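## Task

Using three of the four lettered blocks, form the word "SUN" on the mat. Each of the three must lie entirely on the mat, and they must sit close together in one straight line. Viewed from the robot's base, the top faces must read S-U-N from left to right, with every letter upright. The leftover block must be off the mat at the end. The arrangement must stay in place without the robot holding anything. Finish by releasing the blocks and moving the gripper away.

## Robot and tools

Robot: a single five-joint arm with a parallel gripper, so every motion command is one row for this one arm. In the gripper's own axes the fingers point along +z and close along y. Only the -y finger moves; the +y finger is fixed. The reported end_effector_position is the centre of the fixed finger's pad, roughly 5 mm back from its tip. When fully open, the moving finger's tip sits about 85 mm closer to the wrist than the fixed tip, and when closed it overshoots the fixed tip by up to about 4 mm.

Scene frame: origin on the table top directly beneath the arm base, +z up, +y to the left when facing along +x. "Left to right from the base" therefore means from +y toward -y, with letter tops pointing toward +x (away from the base). The base may be slightly tilted, and the reported hand position drifts more when reaching far.

A row is 7 numbers, each within [-1, 1]: dx, dy, dz, rx, ry, rz, opening. The first six are an offset, not a pose: they are given in the gripper's own axes and measured from the gripper pose at the start of the action (for the first action in a call, the last pose a result reported). Every row of an action refers to that same start, not to the row before. Scale: 1.0 equals 0.6 m for dx, dy, dz and 180 degrees for rx, ry, rz, which form a single rotation vector. The opening is absolute: +1 fully open (0.106 m), -1 closed, 0 about 0.074 m; it scales with joint travel, not linearly with width. Closing from fully open takes at least about 0.5 s.

Tilting: because the arm has five joints, the fingers always lie in the vertical plane through the base axis and the gripper. To tilt by angle a within that plane, use rotation vector a*(cos w, sin w, 0) in gripper axes, with w the fifth (wrist roll) joint angle; positive a swings the fingers outward and upward. Straight-down fingers reach lowest (about 0.09 m above the base) at about 0.16 m out, only about 0.04 m at 0.25 m out. Near the base (within about 0.15 m) with wrist roll outside roughly -1.9 to 0.0 rad, the gripper can come too close to the arm. Each control step clips the commanded pose to within 70 mm and 16 degrees of the measured one, so large offsets may need several actions. Joint ranges (rad): pan -1.920 to 1.920, lift -1.745 to 1.745, elbow -1.690 to 1.580, wrist flex -1.658 to 1.658, wrist roll -2.744 to 2.841. Expect a few millimetres of error, about a centimetre far out.

Tools:
- execute_actions(actions): a list of actions; each action is a list of up to 15 rows, one per 1/30 s step, and a short action repeats its final row until 15 steps (0.5 s) are done. An empty list only returns state and images.
- move(target, speed, blocking): target is one row as above, an offset from the pose in the latest result that showed one; the gripper follows a straight path lasting 0.5 to 10 s (cut off at 10 s). speed is in m/s, 0.002 to 0.5, default 0.25; rotation is limited to twice that in rad/s. The opening is applied when the move starts. It does not avoid obstacles; faster moves and targets set deeper past contact hit and press harder. With blocking=false you get a result after 0.5 s and must call wait or stop before sending more motion.
- wait(seconds): 0 to 10; lets time pass holding the last command, returning early if a running move ends.
- stop(): brakes a running move; the fingers keep moving.
- zoom_image(camera, region): camera is cam_head_left, cam_head_right, cam_high, cam_low or cam_wrist; region is [x0, y0, x1, y1] in pixels of that 504x504 image, at most 504 by 504.
- finished_scene(scene): 1 or 2; ends that scene for good and reports success.

Results: the state line gives end_effector_position (m) and end_effector_quat_wxyz, grip_measured (same scale as opening), and "Hand target" (where the controller is currently driving). Action calls also list positions at some steps; HELD marks a step partly blocked. "pose unreachable" means the clearance check altered or blocked the command (a mount under the base counts as arm). A move adds a "move:" line: done, off_target, moving, held or fault, plus limits (paced = clipped, held = some steps blocked, after which it may speed up) and distance to target. Camera calibration is provided per camera and may be off by a couple of degrees and millimetres.

Grasping: to hold a block, command an opening clearly below grip_measured; the lower, the harder the squeeze (about 19 to 25 N per pad). Staying more than about 0.08 below for about 2 s can silently weaken the grip; going above grip_measured releases.

Cautions: never drop or push anything off the table; avoid slams, hard pushes and drops. Pushing against something immovable for about 2 s can weaken a motor silently; back off a few centimetres in one action to recover. Holding loads heats motors: MOTOR HOT from 55 °C, OVER-TEMPERATURE FAULT at 70 °C stops the arm. Random brief tugs on a held block or pushes on loose blocks may occur. Release and retract before finished_scene.

Each tool is called after "Request:" as name([rows], argument=value, ...), one row to a line, values as JSON.

## Session

Request:
execute_actions(actions=[])

Scene clock: 0.00 s.
end_effector_position=(+0.3708, -0.0871, +0.2152) grip_measured=+1.00 end_effector_quat_wxyz=(+0.648, +0.444, +0.531, +0.317)
Joint positions: [ 0.211  0.264 -0.003 -0.314 -2.679  0.106]
Hand target: +0.371, -0.087, +0.215; +0.648, +0.444, +0.531, +0.317

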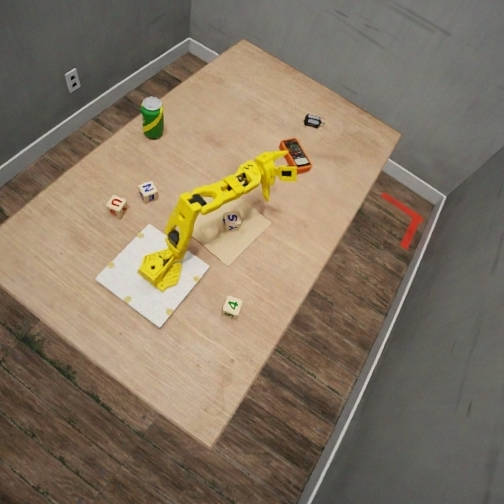

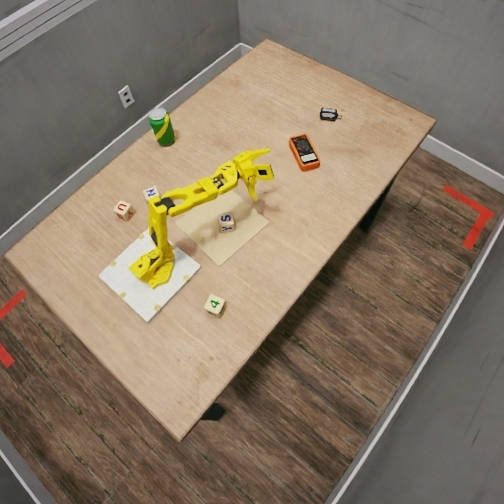

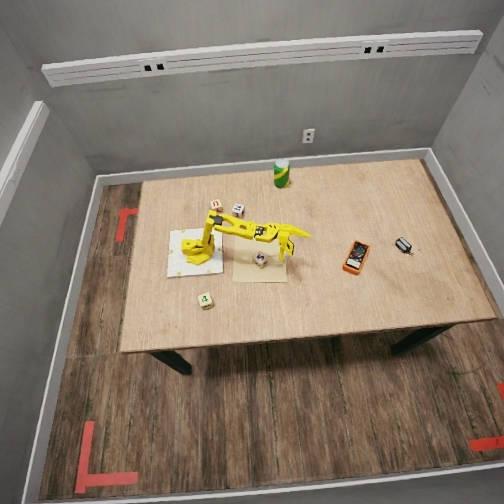

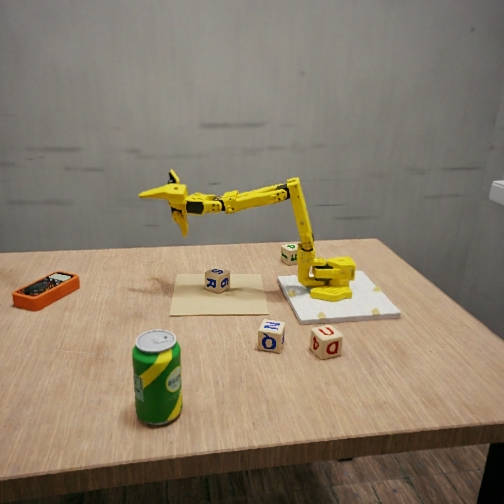

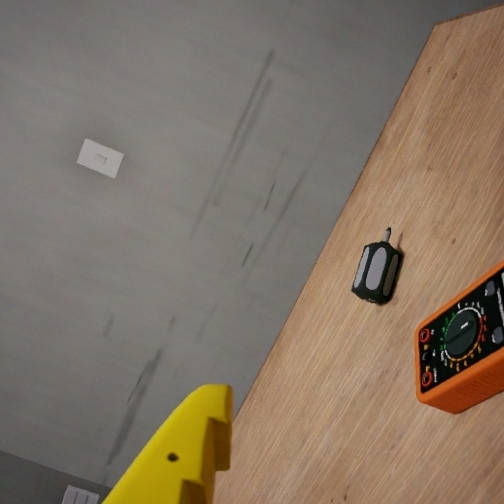

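Request:
zoom_image(camera="cam_head_left", region=[80, 160, 290, 340])

Request:
zoom_image(camera="cam_head_right", region=[80, 160, 290, 340])

Request:
zoom_image(camera="cam_high", region=[150, 180, 320, 320])

Request:
zoom_image(camera="cam_low", region=[150, 230, 410, 370])

Region (80, 160, 290, 340) of cam_head_left's 504x504 image, scaled by 2.400, with more detail than that image has; it fills the top 432 rows of this view, and the rest is white.

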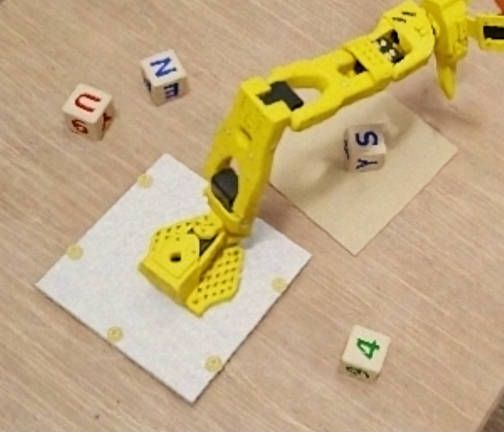

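Region (80, 160, 290, 340) of cam_head_right's 504x504 image, scaled by 2.400, with more detail than that image has; it fills the top 432 rows of this view, and the rest is white.

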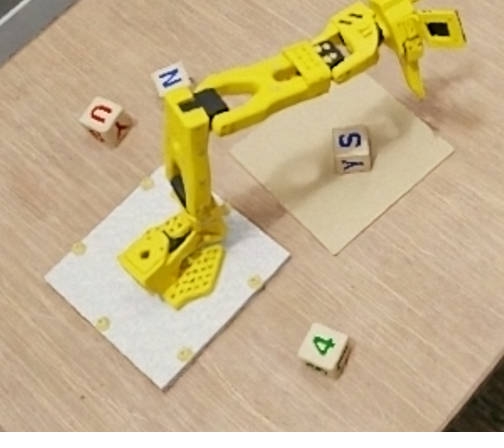

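Region (150, 180, 320, 320) of cam_high's 504x504 image, scaled by 2.965, with more detail than that image has; it fills the top 415 rows of this view, and the rest is white.

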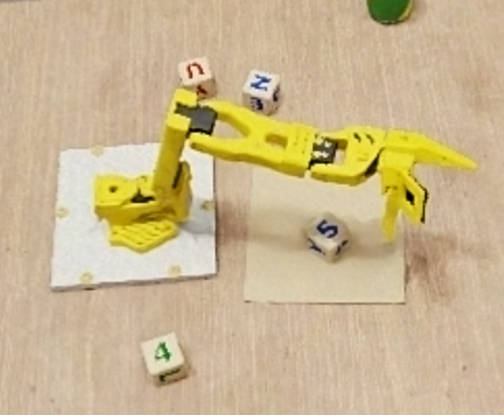

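Region (150, 230, 410, 370) of cam_low's 504x504 image, scaled by 1.938, with more detail than that image has; it fills the top 271 rows of this view, and the rest is white.

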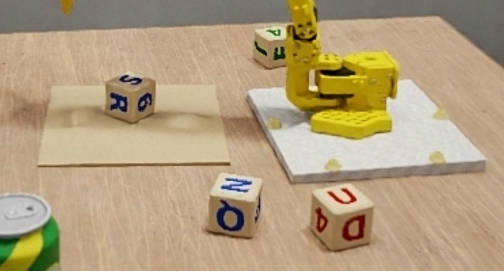

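Request:
zoom_image(camera="cam_head_left", region=[205, 195, 265, 245])

Request:
zoom_image(camera="cam_head_left", region=[95, 170, 175, 230])

Request:
zoom_image(camera="cam_head_right", region=[95, 170, 175, 230])

Request:
zoom_image(camera="cam_head_right", region=[165, 180, 275, 280])

Request:
zoom_image(camera="cam_high", region=[195, 190, 265, 230])

Request:
zoom_image(camera="cam_high", region=[220, 230, 300, 290])

Request:
zoom_image(camera="cam_low", region=[245, 305, 355, 370])

Request:
zoom_image(camera="cam_low", region=[160, 255, 280, 325])

Region (205, 195, 265, 245) of cam_head_left's 504x504 image, scaled by 8.400, with more detail than that image has.

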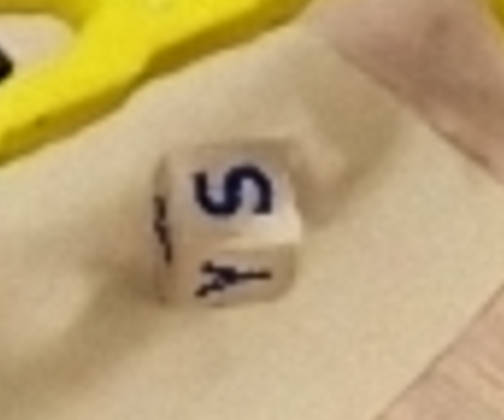

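Region (95, 170, 175, 230) of cam_head_left's 504x504 image, scaled by 6.300, with more detail than that image has; it fills the top 378 rows of this view, and the rest is white.

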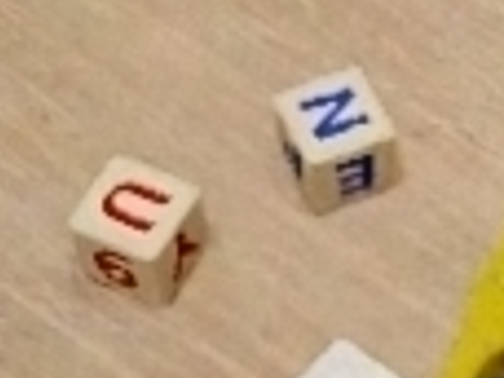

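Region (95, 170, 175, 230) of cam_head_right's 504x504 image, scaled by 6.300, with more detail than that image has; it fills the top 378 rows of this view, and the rest is white.

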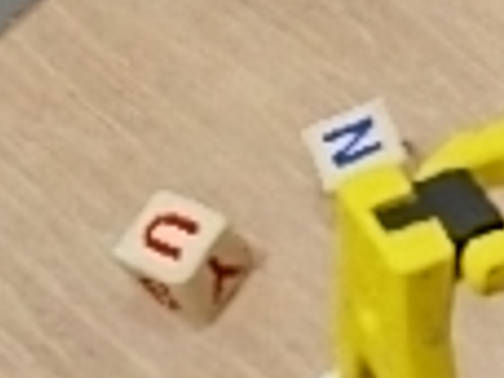

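Region (165, 180, 275, 280) of cam_head_right's 504x504 image, scaled by 4.582, with more detail than that image has; it fills the top 458 rows of this view, and the rest is white.

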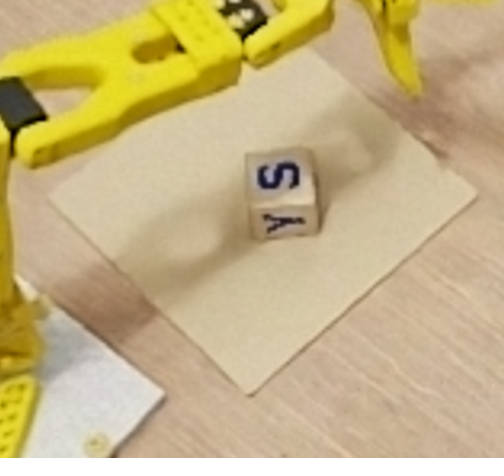

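Region (195, 190, 265, 230) of cam_high's 504x504 image, scaled by 7.200, with more detail than that image has; it fills the top 288 rows of this view, and the rest is white.

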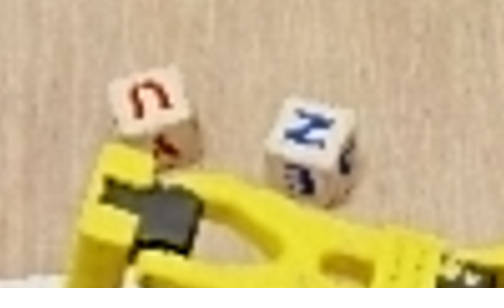

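Region (220, 230, 300, 290) of cam_high's 504x504 image, scaled by 6.300, with more detail than that image has; it fills the top 378 rows of this view, and the rest is white.

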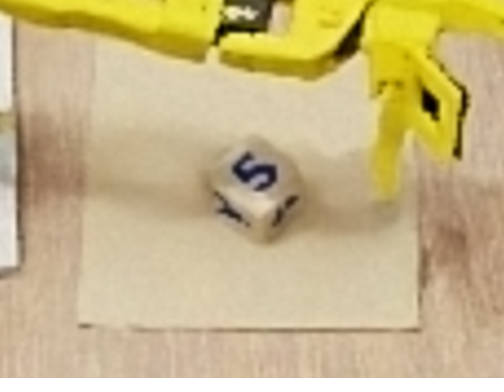

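Region (245, 305, 355, 370) of cam_low's 504x504 image, scaled by 4.582, with more detail than that image has; it fills the top 298 rows of this view, and the rest is white.

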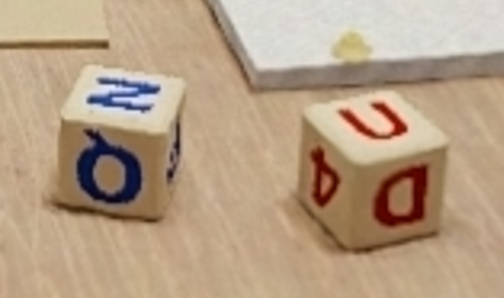

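Region (160, 255, 280, 325) of cam_low's 504x504 image, scaled by 4.200, with more detail than that image has; it fills the top 294 rows of this view, and the rest is white.

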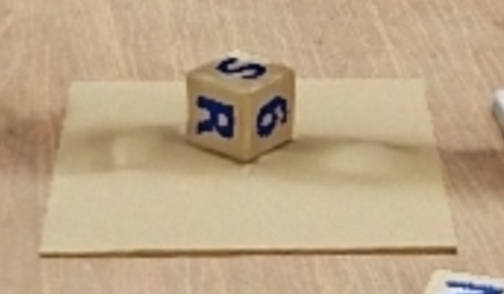

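Request:
zoom_image(camera="cam_head_left", region=[230, 130, 320, 210])

Request:
zoom_image(camera="cam_head_right", region=[210, 130, 300, 210])

Request:
zoom_image(camera="cam_high", region=[250, 205, 330, 275])

Request:
zoom_image(camera="cam_low", region=[125, 160, 245, 250])

Request:
zoom_image(camera="cam_low", region=[260, 160, 420, 330])

Request:
zoom_image(camera="cam_high", region=[155, 200, 245, 290])

Region (230, 130, 320, 210) of cam_head_left's 504x504 image, scaled by 5.600, with more detail than that image has.

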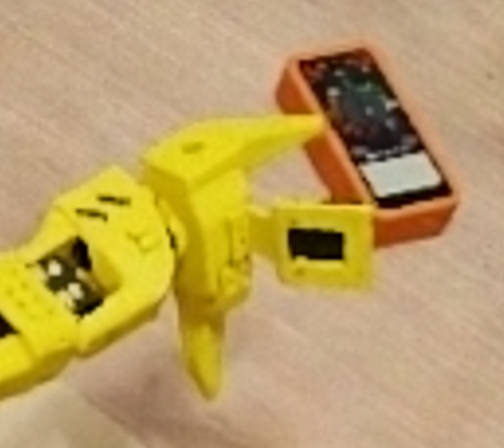

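Region (210, 130, 300, 210) of cam_head_right's 504x504 image, scaled by 5.600, with more detail than that image has.

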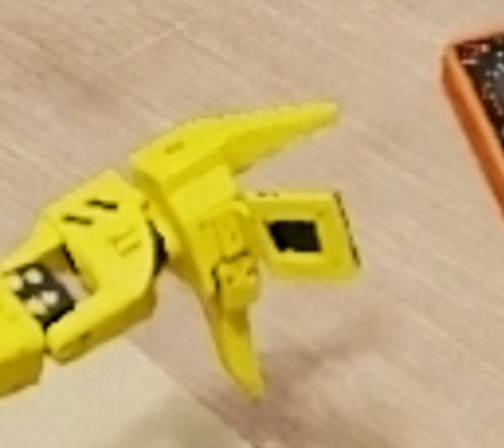

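Region (250, 205, 330, 275) of cam_high's 504x504 image, scaled by 6.300, with more detail than that image has; it fills the top 441 rows of this view, and the rest is white.

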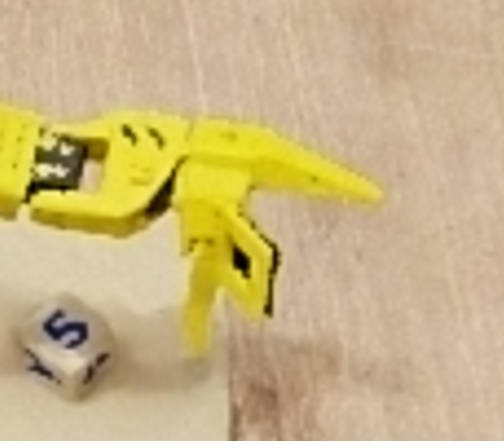

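Region (125, 160, 245, 250) of cam_low's 504x504 image, scaled by 4.200, with more detail than that image has; it fills the top 378 rows of this view, and the rest is white.

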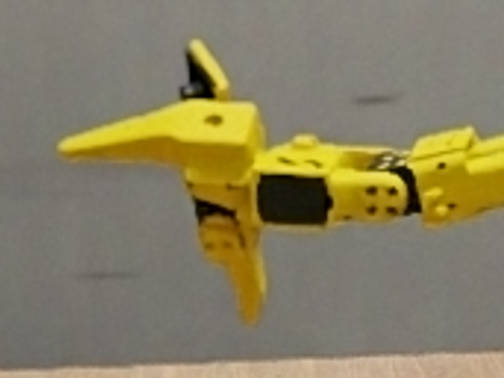

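Region (260, 160, 420, 330) of cam_low's 504x504 image, scaled by 2.965, with more detail than that image has; it fills the left 474 columns of this view, and the rest is white.

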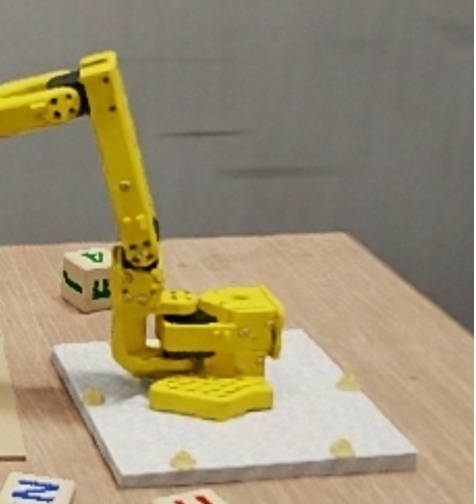

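Region (155, 200, 245, 290) of cam_high's 504x504 image, scaled by 5.600, with more detail than that image has.

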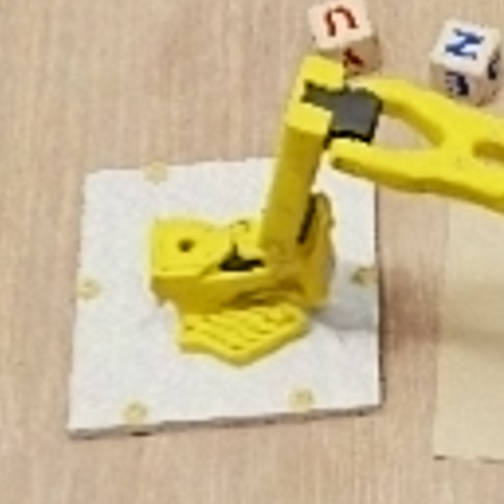

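Request:
zoom_image(camera="cam_low", region=[252, 314, 292, 358])

Request:
zoom_image(camera="cam_head_left", region=[132, 174, 166, 208])

Request:
zoom_image(camera="cam_head_left", region=[215, 285, 255, 325])

Request:
zoom_image(camera="cam_low", region=[195, 260, 240, 300])

Region (252, 314, 292, 358) of cam_low's 504x504 image, scaled by 11.455, with more detail than that image has; it fills the left 458 columns of this view, and the rest is white.

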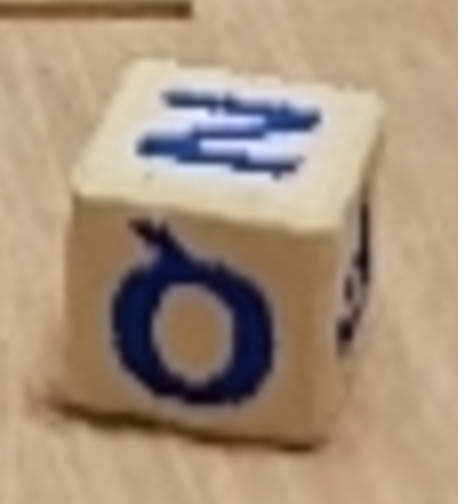

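Region (132, 174, 166, 208) of cam_head_left's 504x504 image, scaled by 14.824, with more detail than that image has.

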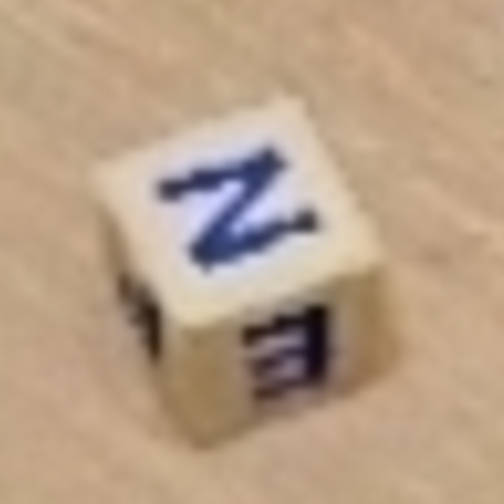

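Region (215, 285, 255, 325) of cam_head_left's 504x504 image, scaled by 12.600, with more detail than that image has.

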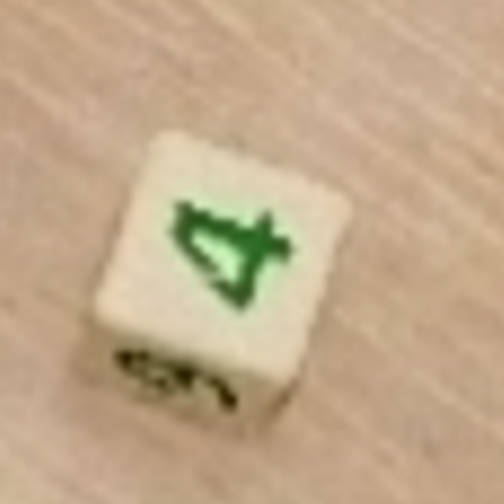

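Region (195, 260, 240, 300) of cam_low's 504x504 image, scaled by 11.200, with more detail than that image has.

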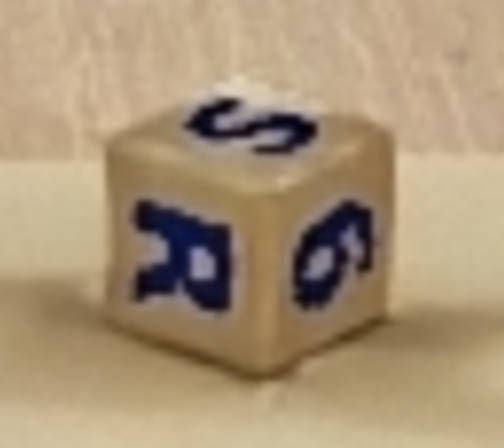

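Request:
execute_actions([
  [[0.001,-0.002,-0.0005,0.002,0.002,-0.004,0.9],[0.003,-0.005,-0.0014,0.006,0.005,-0.011,0.85],[0.005,-0.010,-0.0027,0.012,0.010,-0.022,0.8],[0.008,-0.015,-0.0043,0.020,0.017,-0.035,0.75],[0.012,-0.021,-0.006,0.027,0.023,-0.048,0.7],[0.015,-0.027,-0.0075,0.035,0.029,-0.061,0.65],[0.018,-0.033,-0.009,0.042,0.035,-0.074,0.6],[0.021,-0.038,-0.0107,0.049,0.041,-0.087,0.55],[0.024,-0.044,-0.0122,0.057,0.048,-0.100,0.5],[0.027,-0.050,-0.0138,0.064,0.054,-0.113,0.45],[0.030,-0.056,-0.0154,0.071,0.060,-0.126,0.4],[0.033,-0.061,-0.017,0.079,0.066,-0.139,0.35],[0.036,-0.067,-0.0186,0.086,0.072,-0.151,0.3],[0.039,-0.072,-0.020,0.093,0.078,-0.163,0.25],[0.042,-0.0775,-0.0215,0.0995,0.0836,-0.1752,0.2]],
])

Scene clock: 24.10 s.
end_effector_position=(+0.3646, -0.0830, +0.1735) grip_measured=+0.35 end_effector_quat_wxyz=(+0.596, +0.366, +0.700, +0.144)
Joint positions: [ 0.211  0.218  0.009  0.011 -2.248  0.092]
Hand target: +0.361, -0.081, +0.162; +0.570, +0.335, +0.743, +0.104
Off the commanded pose: 0.012 m, 10 deg.
Step readings (end_effector_position):
0: (+0.3708, -0.0871, +0.2152)
1: (+0.3708, -0.0871, +0.2152)
2: (+0.3708, -0.0871, +0.2152)
4: (+0.3708, -0.0869, +0.2137)
8: (+0.3695, -0.0857, +0.2043)
15: end_effector_position above
camera_calibration (this result's frames):
cam_wrist: T_world_to_cam=[[-0.293207, -0.697583, -0.653764, 0.160472], [-0.521602, 0.689801, -0.502101, 0.358246], [0.801225, 0.193785, -0.566115, -0.111118], [0, 0, 0, 1]] pos_world=[0.322944, -0.113643, 0.221882]

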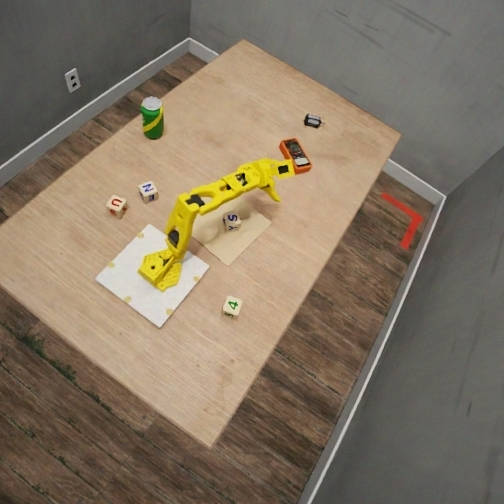

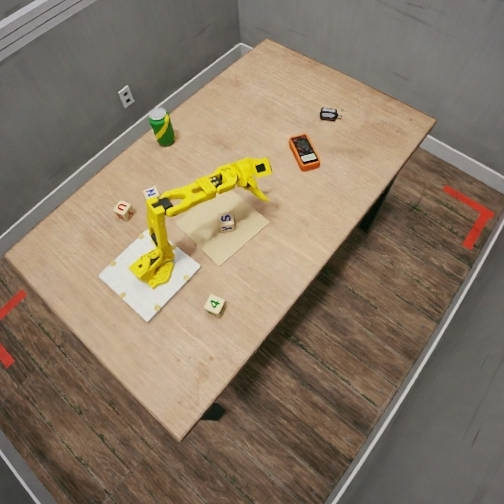

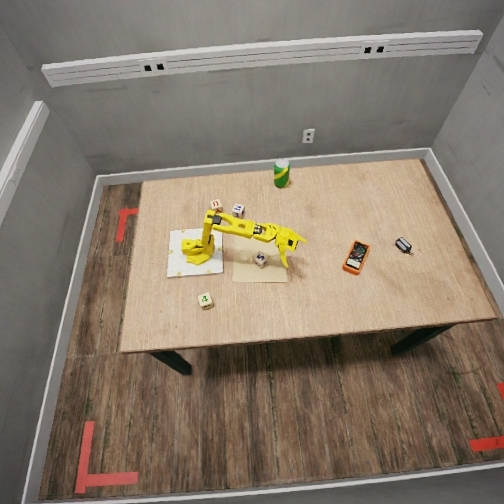

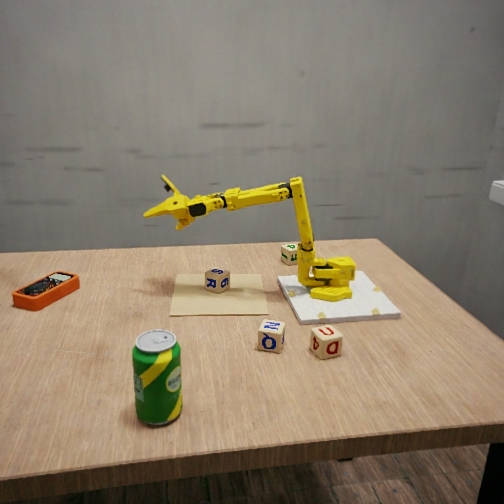

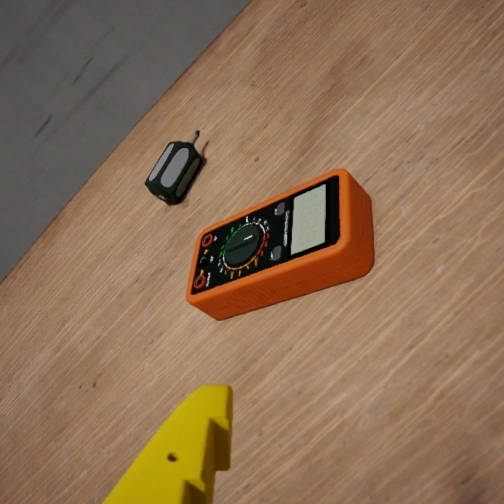

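Request:
execute_actions(actions=[])

Scene clock: 26.00 s.
end_effector_position=(+0.3610, -0.0817, +0.1598) grip_measured=+0.21 end_effector_quat_wxyz=(+0.568, +0.340, +0.742, +0.106)
Joint positions: [ 0.211  0.218  0.006  0.102 -2.144  0.085]
Hand target: +0.361, -0.081, +0.162; +0.570, +0.335, +0.743, +0.104
Off the commanded pose: 0.002 m, 2 deg.
camera_calibration (this result's frames):
cam_wrist: T_world_to_cam=[[-0.338077, -0.753279, -0.564158, 0.148657], [-0.595534, 0.635404, -0.491529, 0.369122], [0.728727, 0.1698, -0.663419, -0.0765466], [0, 0, 0, 1]] pos_world=[0.325864, -0.109563, 0.214518]

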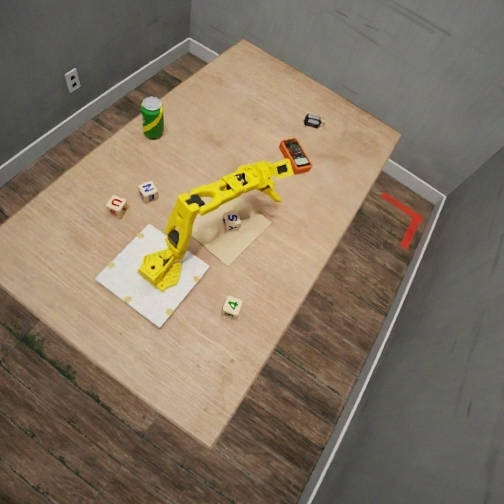

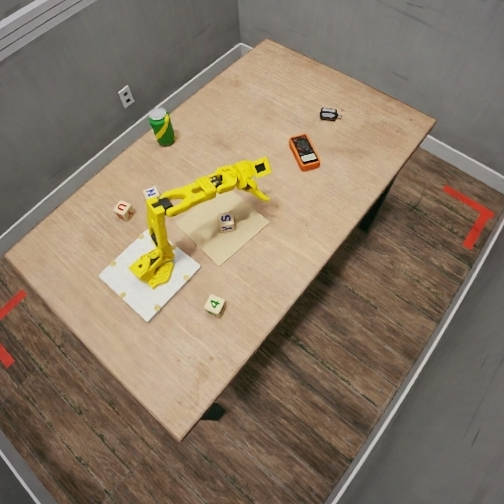

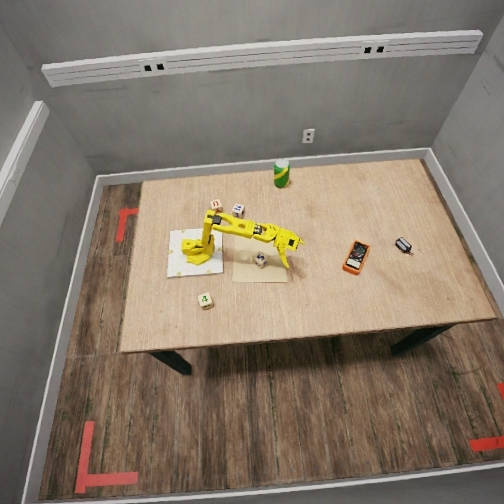

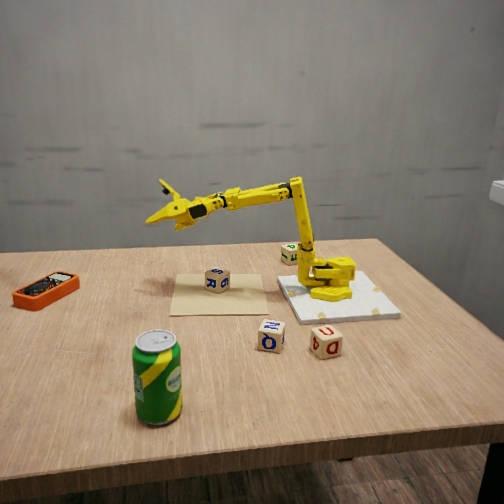

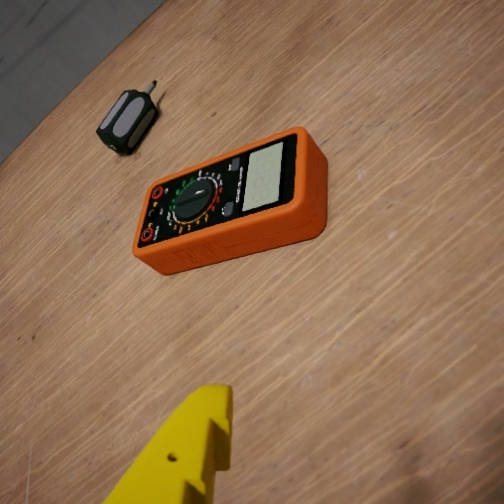

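Request:
execute_actions([
  [[0.0056,-0.0034,-0.0007,0.0047,0.0072,-0.0119,0.15],[0.0111,-0.0067,-0.0017,0.0091,0.0146,-0.0238,0.15],[0.0166,-0.0101,-0.0028,0.0132,0.0221,-0.0356,0.1],[0.0221,-0.0134,-0.0042,0.0170,0.0298,-0.0474,0.1],[0.0275,-0.0168,-0.0059,0.0205,0.0376,-0.0592,0.05],[0.0328,-0.0201,-0.0077,0.0238,0.0455,-0.0709,0.05],[0.0382,-0.0234,-0.0098,0.0267,0.0536,-0.0827,0],[0.0434,-0.0268,-0.0121,0.0294,0.0618,-0.0943,0],[0.0486,-0.0301,-0.0146,0.0318,0.0702,-0.1060,0],[0.0538,-0.0334,-0.0173,0.0339,0.0787,-0.1176,0],[0.0589,-0.0367,-0.0203,0.0357,0.0874,-0.1292,0],[0.0640,-0.0400,-0.0235,0.0372,0.0962,-0.1407,0],[0.0691,-0.0433,-0.0269,0.0385,0.1052,-0.1523,0],[0.0741,-0.0466,-0.0305,0.0394,0.1143,-0.1637,0],[0.0790,-0.0499,-0.0344,0.0401,0.1235,-0.1752,0]],
  [[0.0301,-0.0048,-0.0075,0.0031,0.0383,-0.0531,0],[0.0370,-0.0060,-0.0097,0.0030,0.0470,-0.0649,0],[0.0439,-0.0072,-0.0121,0.0025,0.0556,-0.0767,0],[0.0507,-0.0083,-0.0147,0.0016,0.0643,-0.0884,0],[0.0574,-0.0095,-0.0175,0.0005,0.0729,-0.1001,0],[0.0641,-0.0108,-0.0205,-0.0010,0.0816,-0.1117,0],[0.0708,-0.0120,-0.0236,-0.0028,0.0902,-0.1233,0],[0.0774,-0.0132,-0.0270,-0.0049,0.0988,-0.1349,0],[0.0839,-0.0145,-0.0306,-0.0073,0.1074,-0.1464,0],[0.0904,-0.0157,-0.0343,-0.0101,0.1160,-0.1578,0],[0.0969,-0.0170,-0.0382,-0.0132,0.1245,-0.1692,0],[0.1033,-0.0183,-0.0424,-0.0166,0.1331,-0.1806,0],[0.1096,-0.0196,-0.0467,-0.0204,0.1417,-0.1919,0],[0.1159,-0.0210,-0.0512,-0.0244,0.1502,-0.2032,0],[0.1221,-0.0223,-0.0559,-0.0288,0.1587,-0.2144,0]],
  [[0.0322,0.0120,-0.0072,-0.0177,0.0342,-0.0531,0],[0.0395,0.0147,-0.0091,-0.0224,0.0414,-0.0649,0],[0.0467,0.0173,-0.0112,-0.0274,0.0485,-0.0767,0],[0.0539,0.0199,-0.0135,-0.0327,0.0555,-0.0884,0],[0.0611,0.0224,-0.0159,-0.0383,0.0622,-0.1001,0],[0.0681,0.0249,-0.0185,-0.0441,0.0687,-0.1117,0],[0.0751,0.0274,-0.0212,-0.0502,0.0751,-0.1233,0],[0.0821,0.0298,-0.0242,-0.0565,0.0813,-0.1349,0],[0.0889,0.0322,-0.0273,-0.0631,0.0873,-0.1464,0],[0.0958,0.0345,-0.0306,-0.0700,0.0931,-0.1578,0],[0.1025,0.0368,-0.0341,-0.0772,0.0987,-0.1692,0],[0.1092,0.0390,-0.0377,-0.0846,0.1041,-0.1806,0],[0.1158,0.0412,-0.0415,-0.0923,0.1094,-0.1919,0],[0.1224,0.0434,-0.0455,-0.1003,0.1144,-0.2032,0],[0.1289,0.0455,-0.0497,-0.1085,0.1193,-0.2144,0]],
])

Request:
wait(seconds=0.3)

Scene clock: 30.50 s.
end_effector_position=(+0.2158, -0.0487, +0.0745) grip_measured=+0.01 end_effector_quat_wxyz=(+0.059, -0.352, +0.933, -0.044)
Joint positions: [ 0.211  0.074  0.009  1.329 -0.559  0.074]
Hand target: +0.199, -0.046, +0.072; +0.019, -0.401, +0.916, -0.019
Off the commanded pose: 0.019 m, 9 deg.
Step readings (end_effector_position; steps 1 to 15: 1st action; 16 to 30: 2nd action; 31 to 45: 3rd action):
0: (+0.3610, -0.0817, +0.1598)
1: (+0.3610, -0.0817, +0.1598)
2: (+0.3606, -0.0816, +0.1585)
4: (+0.3590, -0.0810, +0.1541)
8: (+0.3527, -0.0791, +0.1431)
15: (+0.3354, -0.0744, +0.1227)
16: (+0.3324, -0.0736, +0.1199)
17: (+0.3297, -0.0729, +0.1176)
19: (+0.3238, -0.0715, +0.1132)
23: (+0.3099, -0.0682, +0.1031)
30: (+0.2816, -0.0619, +0.0882)
31: (+0.2772, -0.0609, +0.0867)
32: (+0.2732, -0.0601, +0.0853)
34: (+0.2651, -0.0584, +0.0834)
38: (+0.2478, -0.0549, +0.0790)
45: end_effector_position above
camera_calibration (this result's frames):
cam_wrist: T_world_to_cam=[[0.653608, -0.753222, 0.0738502, -0.18514], [-0.693201, -0.556634, 0.457854, 0.112], [-0.303758, -0.35045, -0.885955, 0.181145], [0, 0, 0, 1]] pos_world=[0.253672, -0.0136264, 0.122879]

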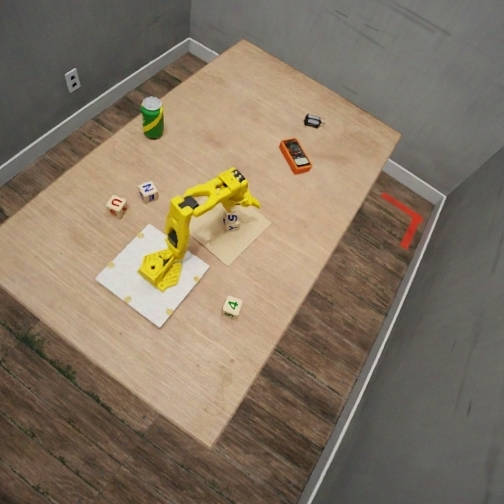

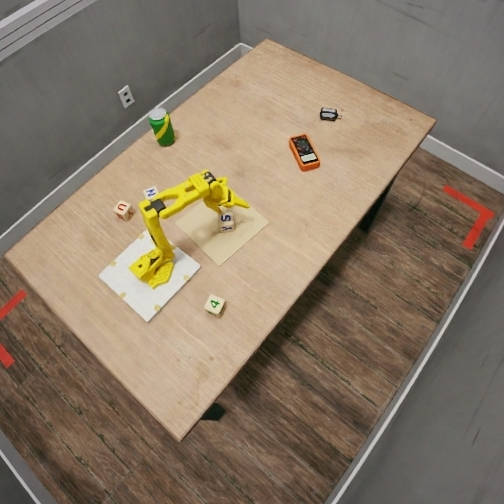

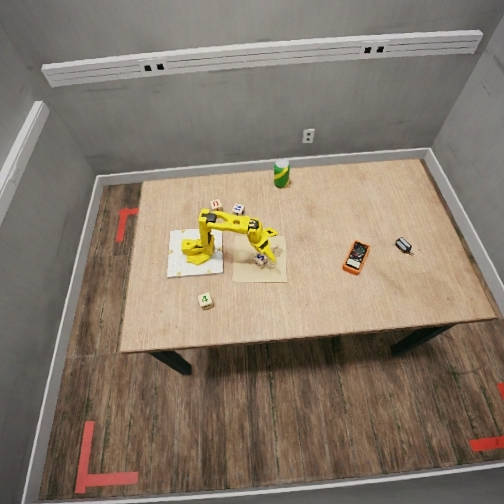

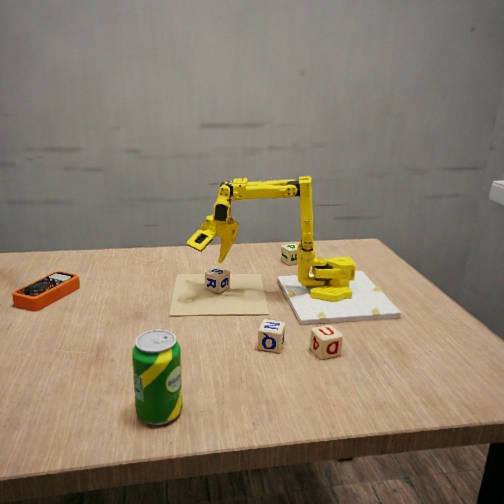

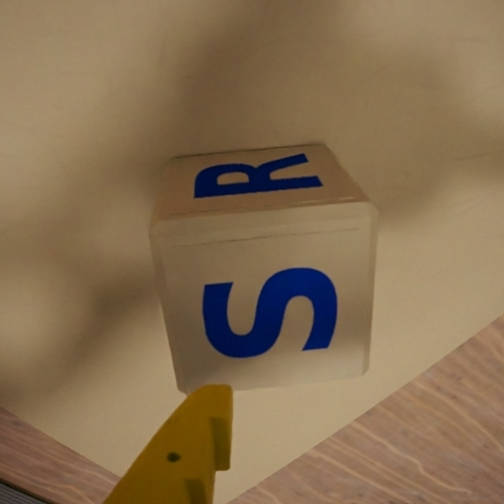

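Scene clock: 30.80 s.
end_effector_position=(+0.2042, -0.0465, +0.0740) grip_measured=+0.01 end_effector_quat_wxyz=(+0.029, -0.398, +0.917, -0.026)
Joint positions: [ 0.211  0.071  0.01   1.4   -0.461  0.074]
Hand target: +0.199, -0.046, +0.072; +0.019, -0.401, +0.916, -0.019
Off the commanded pose: 0.007 m, 2 deg.
wait: 0.30 s; no rest
camera_calibration (this result's frames):
cam_wrist: T_world_to_cam=[[0.726942, -0.686378, 0.0209883, -0.183839], [-0.60221, -0.622516, 0.499817, 0.0806528], [-0.329997, -0.375977, -0.865877, 0.180633], [0, 0, 0, 1]] pos_world=[0.241819, -0.00806157, 0.119953]

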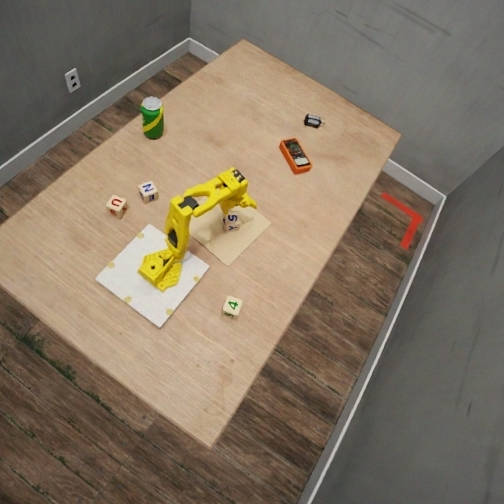

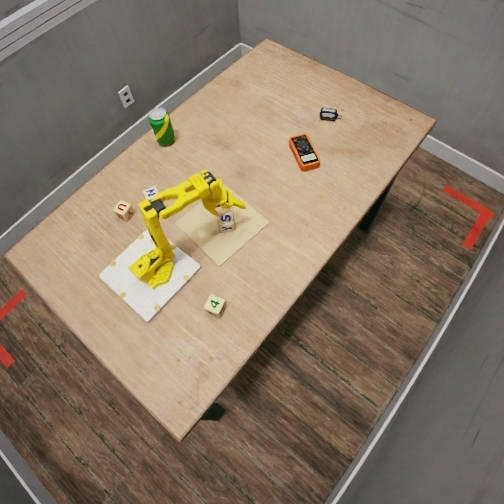

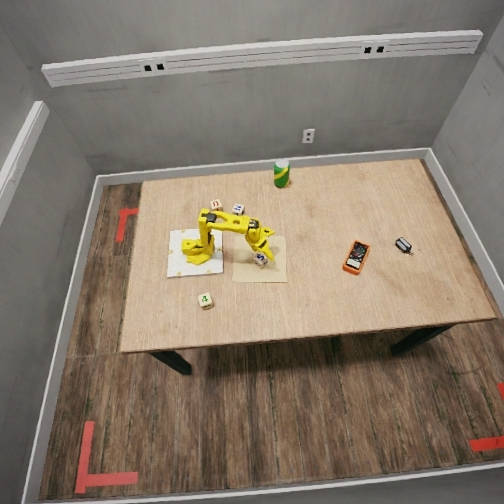

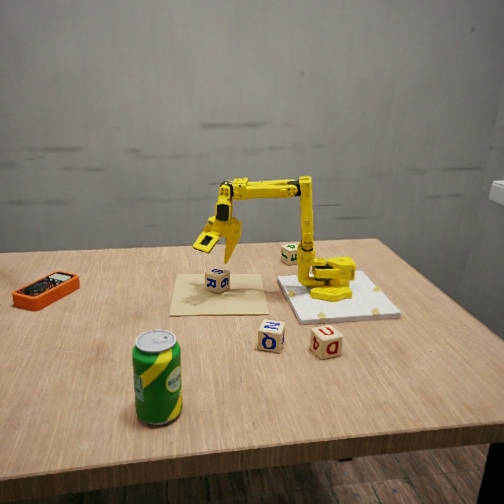

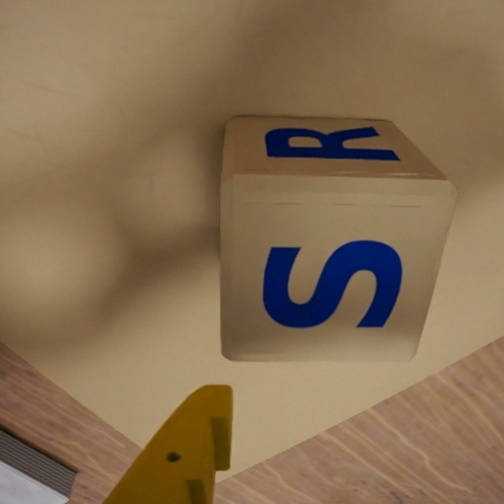

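Request:
zoom_image(camera="cam_wrist", region=[210, 100, 470, 380])

Region (210, 100, 470, 380) of cam_wrist's 504x504 image, scaled by 1.800; it fills the left 468 columns of this view, and the rest is white.

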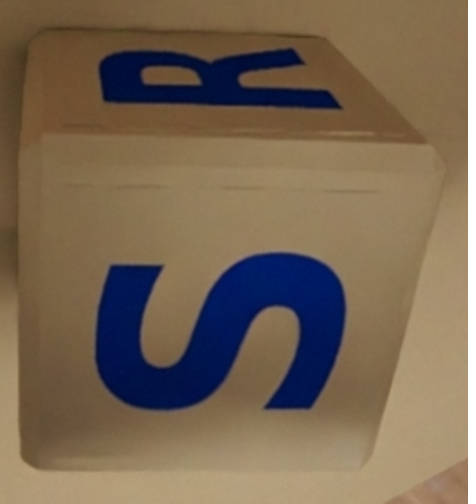

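Request:
execute_actions(actions=[])

Scene clock: 34.20 s.
end_effector_position=(+0.2039, -0.0464, +0.0740) grip_measured=+0.01 end_effector_quat_wxyz=(+0.028, -0.398, +0.917, -0.026)
Joint positions: [ 0.211  0.071  0.01   1.401 -0.461  0.074]
Hand target: +0.199, -0.046, +0.072; +0.019, -0.400, +0.916, -0.018
Off the commanded pose: 0.007 m, 2 deg.
camera_calibration (this result's frames):
cam_wrist: T_world_to_cam=[[0.726966, -0.686392, 0.0196531, -0.183531], [-0.601471, -0.622695, 0.500484, 0.0803414], [-0.33129, -0.375655, -0.865523, 0.180822], [0, 0, 0, 1]] pos_world=[0.241649, -0.00801976, 0.119903]

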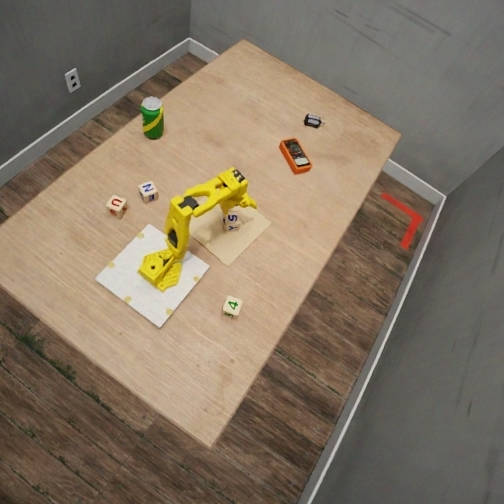

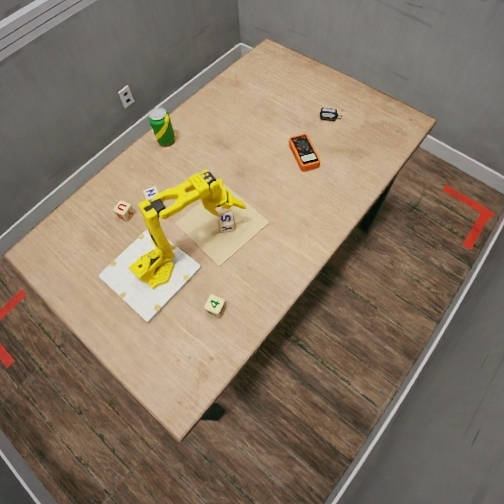

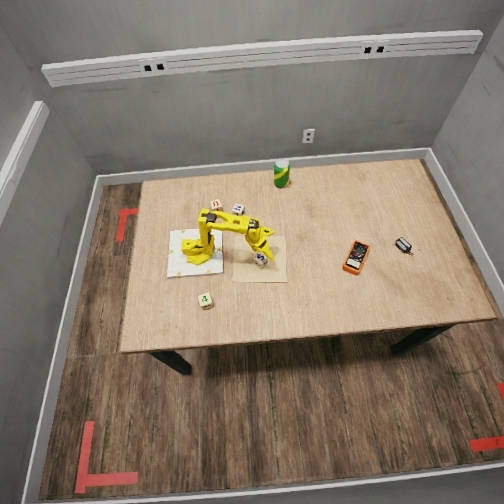

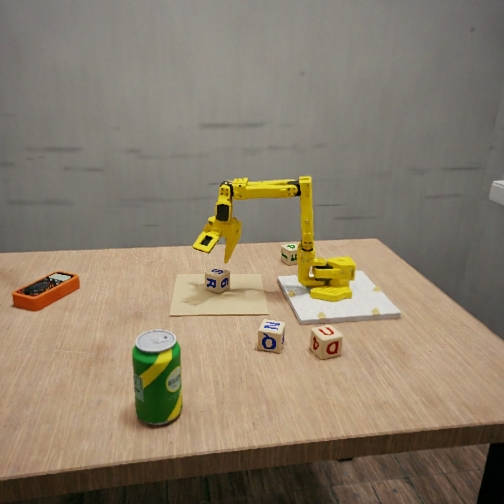

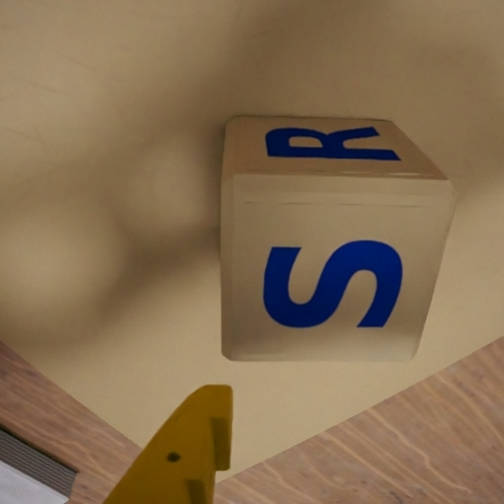

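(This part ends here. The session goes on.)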